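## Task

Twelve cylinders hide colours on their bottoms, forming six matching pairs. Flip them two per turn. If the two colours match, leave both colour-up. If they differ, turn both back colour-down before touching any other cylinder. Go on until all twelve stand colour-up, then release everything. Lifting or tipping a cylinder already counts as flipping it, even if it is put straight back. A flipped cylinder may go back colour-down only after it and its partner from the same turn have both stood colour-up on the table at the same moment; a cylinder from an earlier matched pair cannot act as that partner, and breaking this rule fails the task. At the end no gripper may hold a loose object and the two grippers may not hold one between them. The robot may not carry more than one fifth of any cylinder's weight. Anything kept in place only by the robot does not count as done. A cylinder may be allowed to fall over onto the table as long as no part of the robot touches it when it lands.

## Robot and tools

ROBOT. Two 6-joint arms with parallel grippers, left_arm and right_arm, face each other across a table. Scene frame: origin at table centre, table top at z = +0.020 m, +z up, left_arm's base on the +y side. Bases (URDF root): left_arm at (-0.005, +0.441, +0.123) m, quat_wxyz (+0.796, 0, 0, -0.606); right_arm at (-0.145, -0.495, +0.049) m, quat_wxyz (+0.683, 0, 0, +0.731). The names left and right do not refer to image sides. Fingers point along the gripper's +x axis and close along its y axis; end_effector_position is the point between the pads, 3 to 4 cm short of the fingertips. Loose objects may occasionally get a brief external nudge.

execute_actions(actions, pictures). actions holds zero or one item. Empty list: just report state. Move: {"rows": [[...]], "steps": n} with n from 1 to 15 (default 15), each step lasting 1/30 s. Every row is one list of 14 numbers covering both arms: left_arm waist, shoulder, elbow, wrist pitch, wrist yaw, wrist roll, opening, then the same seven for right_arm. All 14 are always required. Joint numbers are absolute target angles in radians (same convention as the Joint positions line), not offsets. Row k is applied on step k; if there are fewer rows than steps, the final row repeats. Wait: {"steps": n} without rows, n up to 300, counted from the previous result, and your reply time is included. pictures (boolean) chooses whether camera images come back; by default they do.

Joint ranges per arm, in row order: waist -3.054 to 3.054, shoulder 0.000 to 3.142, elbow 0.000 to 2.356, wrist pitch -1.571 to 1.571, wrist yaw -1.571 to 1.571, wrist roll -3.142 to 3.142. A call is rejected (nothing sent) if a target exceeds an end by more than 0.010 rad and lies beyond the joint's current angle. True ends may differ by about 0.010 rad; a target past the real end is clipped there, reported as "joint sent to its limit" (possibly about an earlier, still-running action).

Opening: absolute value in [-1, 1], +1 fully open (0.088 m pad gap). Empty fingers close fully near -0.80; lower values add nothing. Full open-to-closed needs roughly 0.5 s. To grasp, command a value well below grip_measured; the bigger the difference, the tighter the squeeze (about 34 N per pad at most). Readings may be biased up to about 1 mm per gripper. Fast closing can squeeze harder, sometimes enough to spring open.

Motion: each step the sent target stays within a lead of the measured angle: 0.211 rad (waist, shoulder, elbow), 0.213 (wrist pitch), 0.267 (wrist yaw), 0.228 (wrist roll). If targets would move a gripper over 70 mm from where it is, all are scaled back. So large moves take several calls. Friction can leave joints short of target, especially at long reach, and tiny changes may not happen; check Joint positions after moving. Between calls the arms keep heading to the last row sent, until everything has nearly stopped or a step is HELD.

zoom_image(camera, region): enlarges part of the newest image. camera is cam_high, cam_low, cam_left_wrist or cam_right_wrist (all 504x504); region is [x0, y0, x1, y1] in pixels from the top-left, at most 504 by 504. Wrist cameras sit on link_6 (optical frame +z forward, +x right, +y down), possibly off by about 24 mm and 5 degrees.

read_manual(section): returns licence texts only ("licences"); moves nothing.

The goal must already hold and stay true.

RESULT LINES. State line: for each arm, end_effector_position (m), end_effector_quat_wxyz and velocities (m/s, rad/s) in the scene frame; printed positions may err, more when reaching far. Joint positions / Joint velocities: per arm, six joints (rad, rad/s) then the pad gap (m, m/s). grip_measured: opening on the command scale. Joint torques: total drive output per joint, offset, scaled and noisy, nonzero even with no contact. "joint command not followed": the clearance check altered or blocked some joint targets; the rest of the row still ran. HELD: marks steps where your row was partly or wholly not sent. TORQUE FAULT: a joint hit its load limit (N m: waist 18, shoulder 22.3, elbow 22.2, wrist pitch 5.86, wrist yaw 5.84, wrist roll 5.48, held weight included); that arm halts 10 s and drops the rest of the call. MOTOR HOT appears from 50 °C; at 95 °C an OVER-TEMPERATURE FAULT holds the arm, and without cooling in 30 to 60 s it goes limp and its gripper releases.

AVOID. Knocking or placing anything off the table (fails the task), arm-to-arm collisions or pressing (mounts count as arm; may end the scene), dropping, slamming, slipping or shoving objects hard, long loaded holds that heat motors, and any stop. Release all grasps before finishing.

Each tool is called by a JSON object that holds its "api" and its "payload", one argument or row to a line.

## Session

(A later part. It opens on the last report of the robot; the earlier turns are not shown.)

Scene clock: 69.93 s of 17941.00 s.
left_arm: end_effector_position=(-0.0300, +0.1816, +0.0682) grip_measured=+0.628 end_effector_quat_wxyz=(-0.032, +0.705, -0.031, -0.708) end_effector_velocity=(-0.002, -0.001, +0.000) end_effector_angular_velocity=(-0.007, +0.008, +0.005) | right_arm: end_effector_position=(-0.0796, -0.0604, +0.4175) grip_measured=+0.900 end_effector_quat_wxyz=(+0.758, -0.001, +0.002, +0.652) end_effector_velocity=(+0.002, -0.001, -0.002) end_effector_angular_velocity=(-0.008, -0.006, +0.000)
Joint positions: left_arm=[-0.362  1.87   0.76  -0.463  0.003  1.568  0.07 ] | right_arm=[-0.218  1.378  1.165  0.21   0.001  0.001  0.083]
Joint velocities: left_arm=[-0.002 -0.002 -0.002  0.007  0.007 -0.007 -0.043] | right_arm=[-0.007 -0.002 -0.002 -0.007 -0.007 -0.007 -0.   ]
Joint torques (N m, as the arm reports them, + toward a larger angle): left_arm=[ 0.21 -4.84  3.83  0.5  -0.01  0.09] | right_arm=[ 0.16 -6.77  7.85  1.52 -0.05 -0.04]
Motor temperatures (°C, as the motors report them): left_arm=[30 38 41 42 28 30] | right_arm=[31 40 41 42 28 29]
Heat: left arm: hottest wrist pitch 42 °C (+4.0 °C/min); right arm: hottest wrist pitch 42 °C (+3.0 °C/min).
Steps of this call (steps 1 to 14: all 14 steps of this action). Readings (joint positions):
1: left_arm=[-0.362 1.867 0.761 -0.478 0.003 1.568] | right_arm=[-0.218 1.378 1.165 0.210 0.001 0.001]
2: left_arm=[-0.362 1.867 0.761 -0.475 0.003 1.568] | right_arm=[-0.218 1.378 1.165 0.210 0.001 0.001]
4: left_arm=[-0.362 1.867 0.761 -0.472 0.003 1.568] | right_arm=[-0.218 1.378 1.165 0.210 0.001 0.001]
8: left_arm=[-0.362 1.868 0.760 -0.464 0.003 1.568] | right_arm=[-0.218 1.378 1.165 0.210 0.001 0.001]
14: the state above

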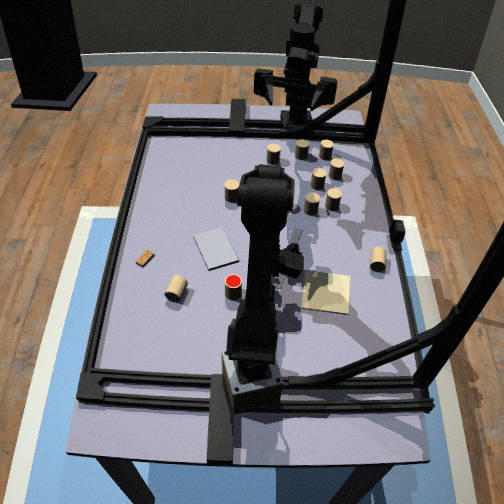

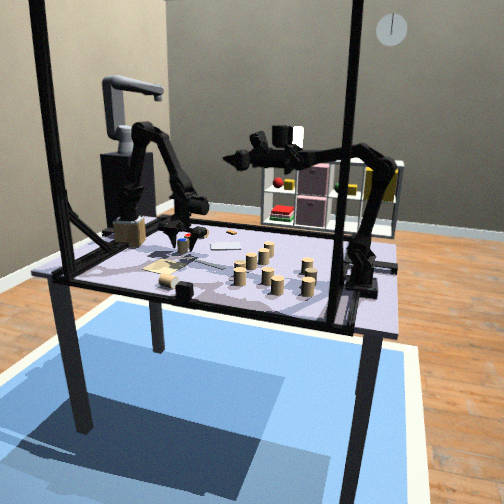

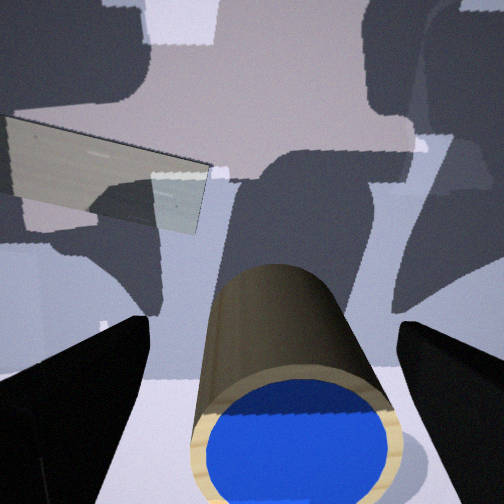

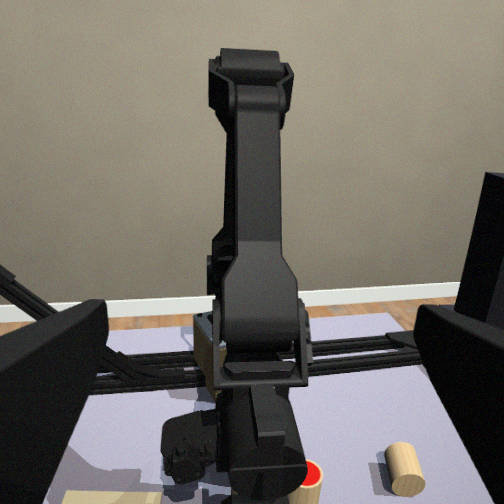

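{"api": "execute_actions", "payload": {
  "actions": [
    {"rows":[[-0.36,1.877,0.757,-0.462,0,1.571,-0.7,-0.216,1.376,1.172,0.204,0,0,0.9]],"steps":11}
  ],
  "pictures": false
}}

{"api": "execute_actions", "payload": {
  "actions": [
    {"rows":[[-0.36,1.825,0.785,-0.55,0,1.571,-0.7,-0.216,1.376,1.172,0.204,0,0,0.9],[-0.36,1.77,0.82,-0.637,0,1.571,-0.7,-0.216,1.376,1.172,0.204,0,0,0.9],[-0.36,1.7,0.87,-0.75,0,1.571,-0.7,-0.216,1.376,1.172,0.204,0,0,0.9],[-0.36,1.624,0.924,-0.871,0,1.571,-0.7,-0.216,1.376,1.172,0.204,0,0,0.9],[-0.36,1.624,0.924,-0.871,0,1.571,-0.7,-0.216,1.376,1.172,0.204,0,0,0.9],[-0.36,1.058,0.9,-0.87,0,1.571,-0.7,-0.216,1.376,1.172,0.204,0,0,0.9],[-0.36,1.058,0.9,-0.87,0,1.571,-0.7,-0.216,1.376,1.172,0.204,0,0,0.9],[-0.36,1.058,0.9,-0.87,0,1.571,-0.7,-0.216,1.376,1.172,0.204,0,0,0.9],[-0.36,1.058,0.9,-0.87,0,1.571,-0.7,-0.216,1.376,1.172,0.204,0,0,0.9],[-0.43,1.058,0.8,-0.3,0,1.571,-0.7,-0.216,1.376,1.172,0.204,0,0,0.9]],"steps":15}
  ],
  "pictures": false
}}

{"api": "execute_actions", "payload": {
  "actions": [
    {"rows":[[-0.43,1.058,0.672,0.386,0,1.571,-0.7,-0.216,1.376,1.172,0.204,0,0,0.9]],"steps":15}
  ],
  "pictures": false
}}

{"api": "execute_actions", "payload": {
  "actions": [
    {"rows":[[-0.43,1.2,0.77,0.44,0,1.571,-0.7,-0.216,1.376,1.172,0.204,0,0,0.9],[-0.43,1.2,0.77,0.44,0,1.571,-0.7,-0.216,1.376,1.172,0.204,0,0,0.9],[-0.43,1.33,0.86,0.48,0,1.571,-0.7,-0.216,1.376,1.172,0.204,0,0,0.9],[-0.43,1.33,0.86,0.48,0,1.571,-0.7,-0.216,1.376,1.172,0.204,0,0,0.9],[-0.43,1.43,0.93,0.51,0,1.571,-0.7,-0.216,1.376,1.172,0.204,0,0,0.9],[-0.43,1.43,0.93,0.51,0,1.571,-0.7,-0.216,1.376,1.172,0.204,0,0,0.9],[-0.43,1.524,1.0,0.537,0,1.571,-0.7,-0.216,1.376,1.172,0.204,0,0,0.9]],"steps":14}
  ],
  "pictures": false
}}

{"api": "execute_actions", "payload": {
  "actions": [
    {"rows":[[-0.43,1.524,1.0,0.537,0,1.571,-0.7,-0.216,1.376,1.172,0.204,0,0,-0.7]],"steps":13}
  ],
  "pictures": false
}}

{"api": "execute_actions", "payload": {
  "actions": [
    {"rows":[[-0.43,1.524,1.0,0.537,0,1.571,0.6,-0.216,1.376,1.172,0.204,0,0,-0.7]],"steps":11}
  ],
  "pictures": false
}}

{"api": "execute_actions", "payload": {
  "actions": [
    {"rows":[[-0.43,1.43,0.93,0.51,0,1.571,0.6,-0.216,1.376,1.172,0.204,0,0,-0.7],[-0.43,1.33,0.86,0.48,0,1.571,0.6,-0.216,1.376,1.172,0.204,0,0,-0.7],[-0.43,1.2,0.77,0.44,0,1.571,0.6,-0.216,1.376,1.172,0.204,0,0,-0.7],[-0.43,1.058,0.672,0.386,0,1.571,0.6,-0.216,1.376,1.172,0.204,0,0,-0.7]],"steps":8}
  ],
  "pictures": false
}}

{"api": "execute_actions", "payload": {
  "actions": [
    {"rows":[[-0.1,1.058,0.8,-0.87,0,1.571,0.6,-0.256,1.379,1.5,-1.19,0,0,-0.7]],"steps":15}
  ],
  "pictures": false
}}

{"api": "execute_actions", "payload": {
  "actions": [
    {"rows":[[-0.1,1.624,0.924,-0.871,0,1.571,0.6,-0.256,1.379,1.5,-1.19,0,0,-0.7],[-0.1,1.624,0.924,-0.871,0,1.571,0.6,-0.256,1.379,1.5,-1.19,0,0,-0.7],[-0.1,1.624,0.924,-0.871,0,1.571,0.6,-0.256,1.379,1.5,-1.19,0,0,-0.7],[-0.1,1.624,0.924,-0.871,0,1.571,0.6,-0.256,1.379,1.5,-1.19,0,0,-0.7],[-0.1,1.624,0.924,-0.871,0,1.571,0.6,-0.256,1.72,1.335,-1.19,0,0,-0.7]],"steps":15}
  ],
  "pictures": false
}}

{"api": "execute_actions", "payload": {
  "actions": [
    {"rows":[[-0.1,1.65,0.9,-0.83,0,1.571,0.6,-0.256,1.72,1.335,-1.19,0,0,-0.7],[-0.1,1.68,0.875,-0.78,0,1.571,0.6,-0.256,1.73,1.31,-1.15,0,0,-0.7],[-0.1,1.71,0.852,-0.73,0,1.571,0.6,-0.256,1.737,1.28,-1.113,0,0,-0.7],[-0.1,1.74,0.83,-0.68,0,1.571,0.6,-0.256,1.746,1.252,-1.076,0,0,-0.7],[-0.1,1.77,0.81,-0.63,0,1.571,0.6,-0.256,1.756,1.224,-1.038,0,0,-0.7],[-0.1,1.8,0.794,-0.58,0,1.571,0.6,-0.256,1.767,1.196,-1.0,0,0,-0.7],[-0.1,1.825,0.781,-0.54,0,1.571,0.6,-0.256,1.779,1.168,-0.96,0,0,-0.7],[-0.1,1.845,0.772,-0.51,0,1.571,0.6,-0.256,1.792,1.14,-0.92,0,0,-0.7],[-0.1,1.858,0.766,-0.49,0,1.571,0.6,-0.256,1.803,1.119,-0.888,0,0,-0.7],[-0.1,1.867,0.762,-0.477,0,1.571,0.6,-0.256,1.812,1.103,-0.863,0,0,-0.7],[-0.1,1.873,0.759,-0.468,0,1.571,0.6,-0.256,1.819,1.091,-0.845,0,0,-0.7],[-0.1,1.877,0.757,-0.462,0,1.571,0.6,-0.256,1.824,1.083,-0.832,0,0,-0.7],[-0.1,1.877,0.757,-0.462,0,1.571,0.6,-0.256,1.828,1.078,-0.824,0,0,-0.7],[-0.1,1.877,0.757,-0.462,0,1.571,0.6,-0.256,1.83,1.074,-0.82,0,0,-0.7]],"steps":15}
  ],
  "pictures": false
}}

{"api": "execute_actions", "payload": {
  "actions": [
    {"rows":[[-0.1,1.877,0.757,-0.462,0,1.571,-0.7,-0.256,1.83,1.074,-0.82,0,0,-0.7],[-0.1,1.877,0.757,-0.462,0,1.571,-0.7,-0.256,1.83,1.074,-0.82,0,0,-0.7],[-0.1,1.877,0.757,-0.462,0,1.571,-0.7,-0.256,1.83,1.074,-0.82,0,0,0.6]],"steps":14}
  ],
  "pictures": false
}}

{"api": "execute_actions", "payload": {
  "actions": [
    {"rows":[[-0.1,1.825,0.785,-0.55,0,1.571,-0.7,-0.256,1.805,1.115,-0.882,0,0,0.6],[-0.1,1.77,0.82,-0.637,0,1.571,-0.7,-0.256,1.779,1.168,-0.96,0,0,0.6],[-0.1,1.7,0.87,-0.75,0,1.571,-0.7,-0.256,1.75,1.24,-1.06,0,0,0.6],[-0.1,1.624,0.924,-0.871,0,1.571,-0.7,-0.256,1.72,1.335,-1.19,0,0,0.6],[-0.1,1.624,0.924,-0.871,0,1.571,-0.7,-0.256,1.72,1.335,-1.19,0,0,0.6],[-0.1,1.058,0.9,-0.87,0,1.571,-0.7,-0.256,1.72,1.335,-1.19,0,0,0.6],[-0.1,1.058,0.9,-0.87,0,1.571,-0.7,-0.256,1.379,1.45,-1.19,0,0,0.6],[-0.1,1.058,0.9,-0.87,0,1.571,-0.7,-0.256,1.379,1.45,-1.19,0,0,0.6],[-0.1,1.058,0.9,-0.87,0,1.571,-0.7,-0.256,1.379,1.45,-1.19,0,0,0.6],[-0.43,1.058,0.8,-0.3,0,1.571,-0.7,-0.216,1.379,1.35,-0.8,0,0,0.9]],"steps":13}
  ],
  "pictures": false
}}

{"api": "execute_actions", "payload": {
  "actions": [
    {"rows":[[-0.43,1.058,0.672,0.386,0,1.571,-0.7,-0.216,1.376,1.172,0.204,0,0,0.9]],"steps":15}
  ],
  "pictures": false
}}

{"api": "execute_actions", "payload": {
  "actions": [
    {"rows":[[-0.43,1.058,0.672,0.386,0,1.571,-0.7,-0.216,1.376,1.172,0.204,0,0,0.9]],"steps":6}
  ]
}}

Scene clock: 102.37 s of 17941.00 s.
left_arm: end_effector_position=(-0.0300, +0.1817, +0.0681) grip_measured=+0.021 end_effector_quat_wxyz=(-0.033, +0.705, -0.031, -0.708) end_effector_velocity=(+0.000, -0.001, +0.000) end_effector_angular_velocity=(-0.008, -0.007, +0.005) | right_arm: end_effector_position=(-0.0796, -0.0604, +0.4168) grip_measured=+0.900 end_effector_quat_wxyz=(+0.758, -0.002, +0.003, +0.652) end_effector_velocity=(-0.002, -0.000, -0.005) end_effector_angular_velocity=(-0.023, -0.004, +0.020)
Joint positions: left_arm=[-0.362  1.87   0.76  -0.464  0.003  1.568  0.04 ] | right_arm=[-0.218  1.378  1.165  0.206  0.001  0.001  0.083]
Joint velocities: left_arm=[-0.002 -0.002 -0.002  0.007 -0.007 -0.007  0.   ] | right_arm=[-0.002 -0.002 -0.002 -0.022 -0.022 -0.007 -0.   ]
Joint torques (N m, as the arm reports them, + toward a larger angle): left_arm=[ 0.19 -4.92  3.9   0.51 -0.01  0.08] | right_arm=[ 0.15 -6.76  8.63  1.32 -0.05 -0.01]
Motor temperatures (°C, as the motors report them): left_arm=[30 40 39 39 28 30] | right_arm=[31 40 42 44 28 29]
Heat: left arm: hottest shoulder 40 °C (-2.0 °C/min); right arm: hottest wrist pitch 44 °C (+3.0 °C/min).
Steps of this call (steps 1 to 15: the robot went on to your last target; steps 16 to 90: nothing new was sent; then 29.07 s passed at rest; steps 91 to 101: all 11 steps of this action). Readings (joint positions):
91: left_arm=[-0.362 1.870 0.760 -0.463 0.003 1.568] | right_arm=[-0.218 1.378 1.165 0.210 0.001 0.001]
92: left_arm=[-0.362 1.870 0.760 -0.463 0.003 1.568] | right_arm=[-0.218 1.378 1.165 0.210 0.001 0.001]
94: left_arm=[-0.362 1.870 0.760 -0.463 0.003 1.568] | right_arm=[-0.218 1.378 1.165 0.208 0.001 0.001]
98: left_arm=[-0.362 1.870 0.760 -0.464 0.003 1.568] | right_arm=[-0.218 1.378 1.165 0.206 0.001 0.001]
101: the state above

Scene clock: 102.87 s of 17941.00 s.
left_arm: end_effector_position=(-0.0533, +0.1317, +0.2809) grip_measured=+0.020 end_effector_quat_wxyz=(+0.206, +0.637, -0.306, -0.677) end_effector_velocity=(-0.053, -0.213, +0.646) end_effector_angular_velocity=(-3.125, +0.487, -0.056) | right_arm: end_effector_position=(-0.0796, -0.0604, +0.4166) grip_measured=+0.900 end_effector_quat_wxyz=(+0.758, -0.002, +0.004, +0.652) end_effector_velocity=(-0.000, -0.001, -0.002) end_effector_angular_velocity=(-0.006, +0.008, +0.005)
Joint positions: left_arm=[-0.424  1.158  0.811 -0.48  -0.002  1.568  0.04 ] | right_arm=[-0.218  1.378  1.165  0.205  0.001  0.001  0.083]
Joint velocities: left_arm=[-0.066 -1.341 -0.061  1.883 -0.007 -0.007 -0.   ] | right_arm=[-0.002 -0.002 -0.002 -0.007 -0.007  0.007 -0.   ]
Joint torques (N m, as the arm reports them, + toward a larger angle): left_arm=[ 0.01 -3.38  7.03  2.03  0.15  0.04] | right_arm=[ 0.16 -6.7   8.64  1.32 -0.05 -0.02]
Motor temperatures (°C, as the motors report them): left_arm=[30 40 39 39 28 30] | right_arm=[31 40 42 44 28 29]
Heat: left arm: hottest shoulder 40 °C (-2.0 °C/min); right arm: hottest wrist pitch 44 °C (+3.0 °C/min).
Steps of this call (steps 1 to 15: all 15 steps of this action). Readings (joint positions):
1: left_arm=[-0.362 1.866 0.763 -0.478 0.003 1.568] | right_arm=[-0.218 1.378 1.165 0.206 0.001 0.001]
2: left_arm=[-0.362 1.853 0.774 -0.522 0.003 1.568] | right_arm=[-0.218 1.378 1.165 0.206 0.001 0.001]
4: left_arm=[-0.362 1.788 0.811 -0.655 0.003 1.568] | right_arm=[-0.218 1.378 1.165 0.205 0.001 0.001]
8: left_arm=[-0.362 1.567 0.888 -0.811 0.003 1.568] | right_arm=[-0.218 1.378 1.165 0.205 0.001 0.001]
15: the state above

Scene clock: 103.37 s of 17941.00 s.
left_arm: end_effector_position=(-0.0616, +0.0865, +0.4109) grip_measured=+0.020 end_effector_quat_wxyz=(+0.449, +0.470, -0.527, -0.548) end_effector_velocity=(+0.001, +0.003, +0.096) end_effector_angular_velocity=(-0.416, +0.073, +0.005) | right_arm: end_effector_position=(-0.0796, -0.0604, +0.4166) grip_measured=+0.900 end_effector_quat_wxyz=(+0.758, -0.002, +0.004, +0.652) end_effector_velocity=(-0.000, -0.001, -0.002) end_effector_angular_velocity=(-0.008, -0.006, +0.005)
Joint positions: left_arm=[-0.428  1.06   0.672  0.347 -0.002  1.568  0.04 ] | right_arm=[-0.218  1.378  1.165  0.205  0.001  0.001  0.083]
Joint velocities: left_arm=[-0.002 -0.037 -0.002  0.388 -0.007 -0.007 -0.   ] | right_arm=[-0.002 -0.002 -0.002 -0.007 -0.007 -0.007 -0.   ]
Joint torques (N m, as the arm reports them, + toward a larger angle): left_arm=[-0.25 -3.36  7.96  2.11  0.12  0.01] | right_arm=[ 0.08 -6.69  8.59  1.36 -0.07  0.  ]
Motor temperatures (°C, as the motors report them): left_arm=[30 40 39 39 28 30] | right_arm=[31 40 42 44 28 29]
Heat: left arm: hottest shoulder 40 °C (-2.0 °C/min); right arm: hottest wrist pitch 44 °C (+3.0 °C/min).
Steps of this call (steps 1 to 15: all 15 steps of this action). Readings (joint positions):
1: left_arm=[-0.426 1.120 0.792 -0.400 -0.002 1.568] | right_arm=[-0.218 1.378 1.165 0.205 0.001 0.001]
2: left_arm=[-0.426 1.088 0.771 -0.330 -0.002 1.568] | right_arm=[-0.218 1.378 1.165 0.205 0.001 0.001]
4: left_arm=[-0.427 1.061 0.726 -0.216 -0.002 1.568] | right_arm=[-0.218 1.378 1.165 0.205 0.001 0.001]
8: left_arm=[-0.427 1.066 0.674 0.018 -0.002 1.568] | right_arm=[-0.218 1.378 1.165 0.205 0.001 0.001]
15: the state above

Scene clock: 103.83 s of 17941.00 s.
left_arm: end_effector_position=(-0.0785, -0.0193, +0.4115) grip_measured=+0.020 end_effector_quat_wxyz=(+0.456, +0.463, -0.533, -0.542) end_effector_velocity=(-0.002, -0.014, +0.027) end_effector_angular_velocity=(-0.079, +0.050, +0.005) | right_arm: end_effector_position=(-0.0796, -0.0604, +0.4166) grip_measured=+0.900 end_effector_quat_wxyz=(+0.758, -0.002, +0.004, +0.652) end_effector_velocity=(+0.002, -0.001, -0.001) end_effector_angular_velocity=(+0.001, -0.008, -0.010)
Joint positions: left_arm=[-0.428  1.52   0.977  0.527 -0.002  1.568  0.04 ] | right_arm=[-0.218  1.378  1.165  0.205  0.001  0.001  0.083]
Joint velocities: left_arm=[-0.002  0.042  0.076  0.051 -0.007 -0.037 -0.   ] | right_arm=[-0.002 -0.002 -0.007  0.007  0.007 -0.007  0.   ]
Joint torques (N m, as the arm reports them, + toward a larger angle): left_arm=[-0.21 -6.23  9.82  2.51  0.1   0.01] | right_arm=[ 0.12 -6.8   8.62  1.34 -0.08 -0.03]
Motor temperatures (°C, as the motors report them): left_arm=[30 40 39 39 28 30] | right_arm=[31 40 42 44 28 29]
Heat: left arm: hottest shoulder 40 °C (-2.0 °C/min); right arm: hottest wrist pitch 44 °C (+3.0 °C/min).
Steps of this call (steps 1 to 14: all 14 steps of this action). Readings (joint positions):
1: left_arm=[-0.428 1.080 0.685 0.364 -0.002 1.568] | right_arm=[-0.218 1.378 1.165 0.205 0.001 0.001]
2: left_arm=[-0.428 1.111 0.707 0.393 -0.002 1.568] | right_arm=[-0.218 1.378 1.165 0.205 0.001 0.001]
4: left_arm=[-0.428 1.210 0.779 0.438 -0.002 1.568] | right_arm=[-0.218 1.378 1.165 0.205 0.001 0.001]
8: left_arm=[-0.428 1.420 0.928 0.506 -0.002 1.568] | right_arm=[-0.218 1.378 1.165 0.205 0.001 0.001]
14: the state above

Scene clock: 104.27 s of 17941.00 s.
left_arm: end_effector_position=(-0.0788, -0.0205, +0.4191) grip_measured=+0.020 end_effector_quat_wxyz=(+0.461, +0.458, -0.538, -0.537) end_effector_velocity=(-0.002, +0.001, -0.005) end_effector_angular_velocity=(+0.025, +0.018, -0.000) | right_arm: end_effector_position=(-0.0796, -0.0604, +0.4165) grip_measured=+0.004 end_effector_quat_wxyz=(+0.759, -0.002, +0.004, +0.652) end_effector_velocity=(+0.002, -0.001, +0.004) end_effector_angular_velocity=(+0.011, -0.009, +0.000)
Joint positions: left_arm=[-0.428  1.521  0.991  0.535 -0.002  1.568  0.04 ] | right_arm=[-0.218  1.378  1.165  0.205  0.001  0.001  0.039]
Joint velocities: left_arm=[-0.007 -0.002 -0.002 -0.022 -0.007 -0.022 -0.   ] | right_arm=[-0.007 -0.002  0.002  0.007 -0.007 -0.007 -0.001]
Joint torques (N m, as the arm reports them, + toward a larger angle): left_arm=[-0.16 -5.89  8.95  2.18  0.1   0.01] | right_arm=[ 0.18 -6.68  8.68  1.37 -0.1  -0.02]
Motor temperatures (°C, as the motors report them): left_arm=[30 40 39 39 28 30] | right_arm=[31 40 42 44 28 29]
Heat: left arm: hottest shoulder 40 °C (-2.0 °C/min); right arm: hottest wrist pitch 44 °C (+3.0 °C/min).
Steps of this call (steps 1 to 13: all 13 steps of this action). Readings (joint positions):
1: left_arm=[-0.428 1.521 0.980 0.529 -0.002 1.568] | right_arm=[-0.218 1.378 1.165 0.205 0.001 0.001]
2: left_arm=[-0.428 1.521 0.983 0.532 -0.002 1.568] | right_arm=[-0.218 1.378 1.165 0.205 0.001 0.001]
4: left_arm=[-0.428 1.521 0.988 0.535 -0.002 1.568] | right_arm=[-0.218 1.378 1.165 0.205 0.001 0.001]
8: left_arm=[-0.428 1.521 0.991 0.535 -0.001 1.568] | right_arm=[-0.218 1.378 1.165 0.205 0.002 0.001]
13: the state above

Scene clock: 104.63 s of 17941.00 s.
left_arm: end_effector_position=(-0.0790, -0.0205, +0.4193) grip_measured=+0.575 end_effector_quat_wxyz=(+0.461, +0.457, -0.538, -0.537) end_effector_velocity=(+0.002, +0.000, -0.002) end_effector_angular_velocity=(+0.008, +0.006, +0.010) | right_arm: end_effector_position=(-0.0796, -0.0604, +0.4165) grip_measured=+0.003 end_effector_quat_wxyz=(+0.759, -0.002, +0.004, +0.652) end_effector_velocity=(-0.005, -0.001, +0.000) end_effector_angular_velocity=(-0.003, -0.007, +0.024)
Joint positions: left_arm=[-0.428  1.521  0.991  0.535 -0.002  1.568  0.067] | right_arm=[-0.218  1.378  1.165  0.204  0.001  0.001  0.039]
Joint velocities: left_arm=[ 0.002 -0.002 -0.002 -0.007 -0.007 -0.007  0.176] | right_arm=[ 0.002 -0.007 -0.002 -0.007 -0.022 -0.007  0.   ]
Joint torques (N m, as the arm reports them, + toward a larger angle): left_arm=[-0.16 -5.94  8.85  2.15  0.11  0.  ] | right_arm=[ 0.15 -6.72  8.67  1.46 -0.08 -0.04]
Motor temperatures (°C, as the motors report them): left_arm=[30 40 39 39 28 30] | right_arm=[31 40 42 44 28 29]
Heat: left arm: hottest shoulder 40 °C (-2.0 °C/min); right arm: hottest wrist pitch 44 °C (+3.0 °C/min).
Steps of this call (steps 1 to 11: all 11 steps of this action). Readings (joint positions):
1: left_arm=[-0.428 1.521 0.991 0.535 -0.002 1.568] | right_arm=[-0.218 1.378 1.165 0.205 0.001 0.001]
2: left_arm=[-0.428 1.521 0.991 0.535 -0.002 1.568] | right_arm=[-0.218 1.378 1.165 0.205 0.001 0.001]
4: left_arm=[-0.428 1.521 0.991 0.535 -0.002 1.568] | right_arm=[-0.218 1.378 1.165 0.205 0.001 0.001]
8: left_arm=[-0.428 1.521 0.991 0.535 -0.002 1.568] | right_arm=[-0.218 1.378 1.165 0.204 0.001 0.001]
11: the state above

Scene clock: 104.90 s of 17941.00 s.
left_arm: end_effector_position=(-0.0647, +0.0687, +0.4060) grip_measured=+0.599 end_effector_quat_wxyz=(+0.447, +0.471, -0.526, -0.549) end_effector_velocity=(+0.037, +0.233, +0.168) end_effector_angular_velocity=(-0.585, +0.101, +0.005) | right_arm: end_effector_position=(-0.0796, -0.0604, +0.4165) grip_measured=+0.003 end_effector_quat_wxyz=(+0.759, -0.002, +0.004, +0.652) end_effector_velocity=(-0.000, -0.001, -0.002) end_effector_angular_velocity=(-0.006, +0.008, +0.005)
Joint positions: left_arm=[-0.428  1.148  0.703  0.398 -0.002  1.568  0.068] | right_arm=[-0.218  1.378  1.165  0.204  0.001  0.001  0.039]
Joint velocities: left_arm=[-0.002 -1.145 -0.486 -0.066 -0.007 -0.007  0.   ] | right_arm=[-0.002 -0.002 -0.002 -0.007 -0.007  0.007 -0.   ]
Joint torques (N m, as the arm reports them, + toward a larger angle): left_arm=[-0.14 -3.87  8.98  2.33  0.11  0.02] | right_arm=[ 0.06 -6.78  8.54  1.46 -0.06 -0.03]
Motor temperatures (°C, as the motors report them): left_arm=[30 40 39 39 28 30] | right_arm=[31 40 42 44 28 29]
Heat: left arm: hottest shoulder 40 °C (-2.0 °C/min); right arm: hottest wrist pitch 44 °C (+3.0 °C/min).
Steps of this call (steps 1 to 8: all 8 steps of this action). Readings (joint positions):
1: left_arm=[-0.428 1.512 0.985 0.534 -0.002 1.568] | right_arm=[-0.218 1.378 1.165 0.204 0.001 0.001]
2: left_arm=[-0.428 1.481 0.960 0.519 -0.002 1.568] | right_arm=[-0.218 1.378 1.165 0.204 0.001 0.001]
4: left_arm=[-0.428 1.371 0.856 0.469 -0.002 1.568] | right_arm=[-0.218 1.378 1.165 0.204 0.001 0.001]
8: the state above

Scene clock: 105.40 s of 17941.00 s.
left_arm: end_effector_position=(+0.0446, +0.1444, +0.2998) grip_measured=+0.600 end_effector_quat_wxyz=(+0.331, +0.672, -0.221, -0.625) end_effector_velocity=(-0.044, +0.291, -0.304) end_effector_angular_velocity=(+1.910, +0.321, +0.023) | right_arm: end_effector_position=(-0.0743, -0.1167, +0.3781) grip_measured=+0.003 end_effector_quat_wxyz=(+0.735, -0.188, +0.228, +0.610) end_effector_velocity=(-0.041, -0.217, -0.355) end_effector_angular_velocity=(-1.894, +0.355, +0.008)
Joint positions: left_arm=[-0.103  1.06   0.796 -0.502 -0.003  1.568  0.068] | right_arm=[-0.254  1.377  1.5   -0.722 -0.001  0.001  0.039]
Joint velocities: left_arm=[ 0.012 -0.007 -0.002 -1.941 -0.007 -0.007 -0.   ] | right_arm=[-0.002  0.046  0.002 -1.883 -0.007 -0.007 -0.   ]
Joint torques (N m, as the arm reports them, + toward a larger angle): left_arm=[ 0.27 -3.28  8.16  1.64  0.17  0.02] | right_arm=[-0.11 -6.    7.23  1.33  0.   -0.01]
Motor temperatures (°C, as the motors report them): left_arm=[30 40 39 39 28 30] | right_arm=[31 40 42 44 28 29]
Heat: left arm: hottest shoulder 40 °C (-2.0 °C/min); right arm: hottest wrist pitch 44 °C (+3.0 °C/min).
Steps of this call (steps 1 to 15: all 15 steps of this action). Readings (joint positions):
1: left_arm=[-0.409 1.117 0.710 0.356 0.014 1.568] | right_arm=[-0.221 1.378 1.197 0.141 -0.001 0.001]
2: left_arm=[-0.359 1.098 0.733 0.296 0.016 1.568] | right_arm=[-0.228 1.386 1.246 0.069 -0.002 0.001]
4: left_arm=[-0.237 1.077 0.775 0.184 0.006 1.568] | right_arm=[-0.244 1.396 1.351 -0.052 -0.001 0.001]
8: left_arm=[-0.115 1.060 0.796 -0.065 -0.004 1.568] | right_arm=[-0.254 1.373 1.483 -0.284 -0.001 0.001]
15: the state above

Scene clock: 105.90 s of 17941.00 s.
left_arm: end_effector_position=(+0.0380, +0.1855, +0.1603) grip_measured=+0.600 end_effector_quat_wxyz=(+0.061, +0.706, +0.059, -0.703) end_effector_velocity=(+0.002, -0.010, +0.008) end_effector_angular_velocity=(-0.025, -0.012, +0.005) | right_arm: end_effector_position=(-0.0880, -0.1899, +0.1624) grip_measured=+0.003 end_effector_quat_wxyz=(+0.549, -0.447, +0.540, +0.455) end_effector_velocity=(-0.019, -0.109, -0.227) end_effector_angular_velocity=(-0.980, +0.192, +0.000)
Joint positions: left_arm=[-0.102  1.616  0.916 -0.866 -0.003  1.568  0.068] | right_arm=[-0.254  1.71   1.337 -1.18  -0.001  0.001  0.039]
Joint velocities: left_arm=[-0.002  0.002  0.037 -0.007 -0.007 -0.007  0.   ] | right_arm=[-0.007  0.515 -0.3   -0.183 -0.007 -0.007 -0.   ]
Joint torques (N m, as the arm reports them, + toward a larger angle): left_arm=[ 0.21 -4.55  6.48  0.23  0.19  0.07] | right_arm=[ -0.16 -10.93   8.32   0.18  -0.02   0.  ]
Motor temperatures (°C, as the motors report them): left_arm=[30 40 39 39 28 30] | right_arm=[31 40 42 44 28 29]
Heat: left arm: hottest shoulder 40 °C (-1.0 °C/min); right arm: hottest wrist pitch 44 °C (+4.0 °C/min).
Steps of this call (steps 1 to 15: all 15 steps of this action). Readings (joint positions):
1: left_arm=[-0.103 1.092 0.815 -0.581 -0.002 1.568] | right_arm=[-0.254 1.378 1.500 -0.786 -0.001 0.001]
2: left_arm=[-0.103 1.142 0.848 -0.638 -0.002 1.568] | right_arm=[-0.254 1.378 1.500 -0.849 -0.001 0.001]
4: left_arm=[-0.103 1.264 0.900 -0.738 -0.003 1.568] | right_arm=[-0.254 1.378 1.500 -0.973 -0.001 0.001]
8: left_arm=[-0.102 1.499 0.913 -0.842 -0.003 1.568] | right_arm=[-0.254 1.448 1.448 -1.084 -0.001 0.001]
15: the state above

Scene clock: 106.40 s of 17941.00 s.
left_arm: end_effector_position=(+0.0380, +0.1858, +0.0691) grip_measured=+0.600 end_effector_quat_wxyz=(+0.056, +0.705, +0.064, -0.704) end_effector_velocity=(+0.007, -0.025, -0.009) end_effector_angular_velocity=(-0.110, -0.041, +0.019) | right_arm: end_effector_position=(-0.0890, -0.1949, +0.0708) grip_measured=+0.003 end_effector_quat_wxyz=(+0.542, -0.453, +0.547, +0.449) end_effector_velocity=(-0.005, -0.023, -0.072) end_effector_angular_velocity=(-0.063, +0.019, +0.005)
Joint positions: left_arm=[-0.102  1.867  0.763 -0.477 -0.003  1.568  0.068] | right_arm=[-0.254  1.82   1.087 -0.846 -0.001  0.001  0.039]
Joint velocities: left_arm=[-0.002  0.032 -0.007  0.154 -0.022 -0.022  0.   ] | right_arm=[-0.002  0.1   -0.193  0.227 -0.007 -0.007 -0.   ]
Joint torques (N m, as the arm reports them, + toward a larger angle): left_arm=[ 0.19 -5.07  3.71  0.58  0.18  0.08] | right_arm=[-0.18 -7.56  5.82  0.36 -0.01 -0.02]
Motor temperatures (°C, as the motors report them): left_arm=[30 40 39 39 28 30] | right_arm=[31 40 42 44 28 29]
Heat: left arm: hottest shoulder 40 °C (-1.0 °C/min); right arm: hottest wrist pitch 44 °C (+4.0 °C/min).
Steps of this call (steps 1 to 15: all 15 steps of this action). Readings (joint positions):
1: left_arm=[-0.102 1.619 0.916 -0.863 -0.003 1.568] | right_arm=[-0.254 1.722 1.329 -1.184 -0.001 0.001]
2: left_arm=[-0.102 1.627 0.911 -0.842 -0.003 1.568] | right_arm=[-0.254 1.726 1.324 -1.181 -0.001 0.001]
4: left_arm=[-0.102 1.663 0.887 -0.767 -0.003 1.568] | right_arm=[-0.254 1.727 1.306 -1.137 -0.001 0.001]
8: left_arm=[-0.102 1.780 0.813 -0.605 -0.003 1.568] | right_arm=[-0.254 1.744 1.219 -1.008 -0.001 0.001]
15: the state above

Scene clock: 106.87 s of 17941.00 s.
left_arm: end_effector_position=(+0.0383, +0.1838, +0.0685) grip_measured=+0.023 end_effector_quat_wxyz=(+0.059, +0.706, +0.061, -0.704) end_effector_velocity=(+0.002, +0.003, +0.000) end_effector_angular_velocity=(+0.011, -0.020, +0.020) | right_arm: end_effector_position=(-0.0886, -0.1921, +0.0686) grip_measured=+0.611 end_effector_quat_wxyz=(+0.546, -0.449, +0.543, +0.453) end_effector_velocity=(+0.001, -0.002, +0.000) end_effector_angular_velocity=(-0.006, +0.009, +0.000)
Joint positions: left_arm=[-0.102  1.869  0.762 -0.465 -0.003  1.568  0.04 ] | right_arm=[-0.254  1.823  1.081 -0.822 -0.001  0.001  0.069]
Joint velocities: left_arm=[-0.002 -0.002 -0.002 -0.007 -0.022 -0.022 -0.   ] | right_arm=[-0.007 -0.002 -0.002 -0.007 -0.007 -0.007 -0.017]
Joint torques (N m, as the arm reports them, + toward a larger angle): left_arm=[ 0.19 -4.83  3.68  0.6   0.19  0.07] | right_arm=[-0.19 -6.92  4.96  0.21 -0.06 -0.03]
Motor temperatures (°C, as the motors report them): left_arm=[30 40 39 39 28 30] | right_arm=[31 40 42 44 28 29]
Heat: left arm: hottest shoulder 40 °C (-1.0 °C/min); right arm: hottest wrist pitch 44 °C (+4.1 °C/min).
Steps of this call (steps 1 to 14: all 14 steps of this action). Readings (joint positions):
1: left_arm=[-0.102 1.868 0.762 -0.472 -0.003 1.568] | right_arm=[-0.254 1.822 1.083 -0.840 -0.001 0.001]
2: left_arm=[-0.102 1.868 0.762 -0.469 -0.003 1.568] | right_arm=[-0.254 1.823 1.081 -0.837 -0.001 0.001]
4: left_arm=[-0.102 1.868 0.762 -0.467 -0.003 1.568] | right_arm=[-0.254 1.823 1.081 -0.828 -0.001 0.001]
8: left_arm=[-0.102 1.869 0.762 -0.465 -0.003 1.568] | right_arm=[-0.254 1.823 1.081 -0.824 -0.001 0.001]
14: the state above

Scene clock: 107.30 s of 17941.00 s.
left_arm: end_effector_position=(-0.0116, +0.1434, +0.2381) grip_measured=+0.023 end_effector_quat_wxyz=(+0.172, +0.683, -0.185, -0.685) end_effector_velocity=(-0.463, -0.197, +0.463) end_effector_angular_velocity=(-2.677, +0.116, -1.522) | right_arm: end_effector_position=(-0.0878, -0.1454, +0.2515) grip_measured=+0.830 end_effector_quat_wxyz=(+0.657, -0.328, +0.387, +0.557) end_effector_velocity=(-0.048, +0.157, +0.616) end_effector_angular_velocity=(+2.822, -0.461, +0.213)
Joint positions: left_arm=[-0.292  1.277  0.833 -0.616 -0.004  1.569  0.04 ] | right_arm=[-0.231  1.488  1.354 -0.931  0.001  0.001  0.08 ]
Joint velocities: left_arm=[-1.516 -1.433 -0.271  1.516  0.051 -0.022 -0.   ] | right_arm=[ 0.203 -1.375 -0.002  1.487 -0.007 -0.007  0.04 ]
Joint torques (N m, as the arm reports them, + toward a larger angle): left_arm=[ 0.96 -5.21  6.55  1.5   0.18  0.03] | right_arm=[-0.06 -7.01  6.66  0.95 -0.03 -0.01]
Motor temperatures (°C, as the motors report them): left_arm=[30 40 39 39 28 30] | right_arm=[31 40 42 44 28 29]
Heat: left arm: hottest shoulder 40 °C (-1.0 °C/min); right arm: hottest wrist pitch 44 °C (+4.0 °C/min).
Steps of this call (steps 1 to 13: all 13 steps of this action). Readings (joint positions):
1: left_arm=[-0.102 1.866 0.765 -0.476 -0.003 1.568] | right_arm=[-0.254 1.823 1.083 -0.830 -0.001 0.001]
2: left_arm=[-0.102 1.853 0.774 -0.520 -0.002 1.568] | right_arm=[-0.254 1.822 1.098 -0.867 -0.001 0.001]
4: left_arm=[-0.102 1.788 0.811 -0.654 -0.002 1.568] | right_arm=[-0.254 1.810 1.160 -0.987 -0.001 0.001]
8: left_arm=[-0.102 1.568 0.888 -0.811 -0.003 1.568] | right_arm=[-0.254 1.718 1.313 -1.121 -0.001 0.001]
13: the state above

Scene clock: 107.80 s of 17941.00 s.
left_arm: end_effector_position=(-0.0620, +0.0860, +0.3999) grip_measured=+0.022 end_effector_quat_wxyz=(+0.434, +0.483, -0.515, -0.560) end_effector_velocity=(-0.004, -0.011, +0.268) end_effector_angular_velocity=(-1.185, +0.182, -0.010) | right_arm: end_effector_position=(-0.0798, -0.0643, +0.3752) grip_measured=+0.900 end_effector_quat_wxyz=(+0.755, -0.067, +0.079, +0.648) end_effector_velocity=(+0.014, +0.079, +0.383) end_effector_angular_velocity=(+1.776, -0.261, -0.002)
Joint positions: left_arm=[-0.427  1.066  0.677  0.294  0.001  1.568  0.04 ] | right_arm=[-0.219  1.381  1.174 -0.001  0.001  0.001  0.083]
Joint velocities: left_arm=[-0.002 -0.066 -0.002  1.136  0.007  0.007  0.   ] | right_arm=[-0.007 -0.002 -0.002  1.795 -0.007  0.007  0.   ]
Joint torques (N m, as the arm reports them, + toward a larger angle): left_arm=[-0.28 -3.89  7.28  1.87  0.03  0.01] | right_arm=[ 0.15 -7.06  7.63  1.69 -0.07  0.  ]
Motor temperatures (°C, as the motors report them): left_arm=[30 40 39 39 28 30] | right_arm=[31 40 42 44 28 29]
Heat: left arm: hottest shoulder 40 °C (-1.0 °C/min); right arm: hottest wrist pitch 44 °C (+4.1 °C/min).
Steps of this call (steps 1 to 15: all 15 steps of this action). Readings (joint positions):
1: left_arm=[-0.338 1.224 0.807 -0.547 -0.003 1.568] | right_arm=[-0.225 1.445 1.332 -0.859 0.001 0.001]
2: left_arm=[-0.375 1.169 0.774 -0.480 0.000 1.568] | right_arm=[-0.221 1.405 1.301 -0.793 0.001 0.001]
4: left_arm=[-0.412 1.096 0.721 -0.366 0.001 1.568] | right_arm=[-0.219 1.368 1.244 -0.679 0.001 0.001]
8: left_arm=[-0.424 1.075 0.682 -0.121 0.001 1.568] | right_arm=[-0.219 1.380 1.181 -0.436 0.001 0.001]
15: the state above

Scene clock: 108.00 s of 17941.00 s.
left_arm: end_effector_position=(-0.0619, +0.0863, +0.4187) grip_measured=+0.022 end_effector_quat_wxyz=(+0.457, +0.461, -0.535, -0.541) end_effector_velocity=(+0.000, -0.000, +0.020) end_effector_angular_velocity=(-0.100, +0.008, +0.005) | right_arm: end_effector_position=(-0.0793, -0.0609, +0.4165) grip_measured=+0.900 end_effector_quat_wxyz=(+0.759, -0.006, +0.008, +0.651) end_effector_velocity=(+0.000, +0.001, +0.031) end_effector_angular_velocity=(+0.148, -0.015, +0.005)
Joint positions: left_arm=[-0.427  1.06   0.677  0.371  0.001  1.568  0.04 ] | right_arm=[-0.219  1.377  1.174  0.182  0.001  0.001  0.083]
Joint velocities: left_arm=[-0.002  0.002 -0.007  0.11  -0.007  0.007 -0.   ] | right_arm=[-0.002  0.002 -0.002  0.154 -0.007  0.007 -0.   ]
Joint torques (N m, as the arm reports them, + toward a larger angle): left_arm=[-0.24 -3.47  7.47  2.4   0.01  0.  ] | right_arm=[ 0.24 -6.57  7.66  1.53 -0.05 -0.01]
Motor temperatures (°C, as the motors report them): left_arm=[30 40 39 39 28 30] | right_arm=[31 40 42 44 28 29]
Heat: left arm: hottest shoulder 40 °C (-1.0 °C/min); right arm: hottest wrist pitch 44 °C (+4.0 °C/min).
Steps of this call (steps 1 to 6: all 6 steps of this action). Readings (joint positions):
1: left_arm=[-0.427 1.063 0.677 0.325 0.001 1.568] | right_arm=[-0.219 1.381 1.174 0.059 0.001 0.001]
2: left_arm=[-0.427 1.061 0.677 0.344 0.001 1.568] | right_arm=[-0.219 1.381 1.174 0.108 0.001 0.001]
4: left_arm=[-0.427 1.060 0.677 0.363 0.001 1.568] | right_arm=[-0.219 1.378 1.174 0.162 0.001 0.001]
6: the state above

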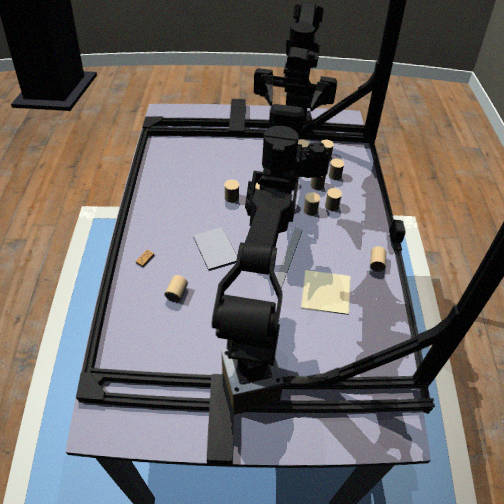

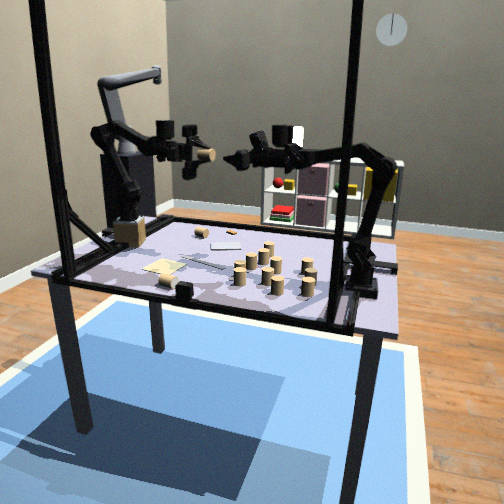

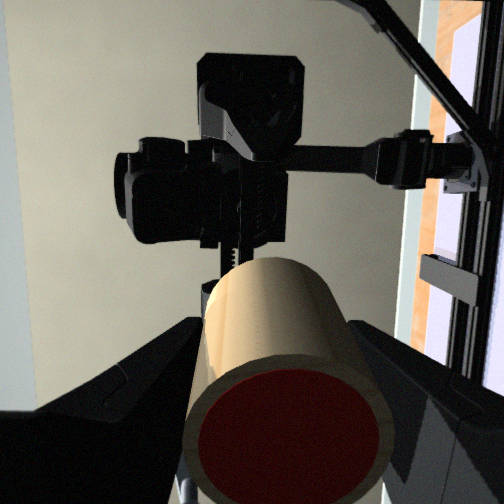

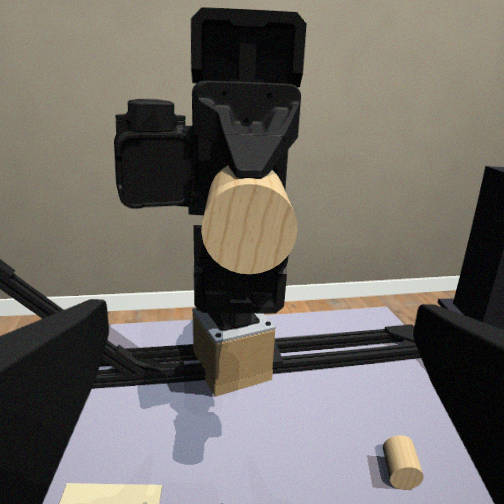

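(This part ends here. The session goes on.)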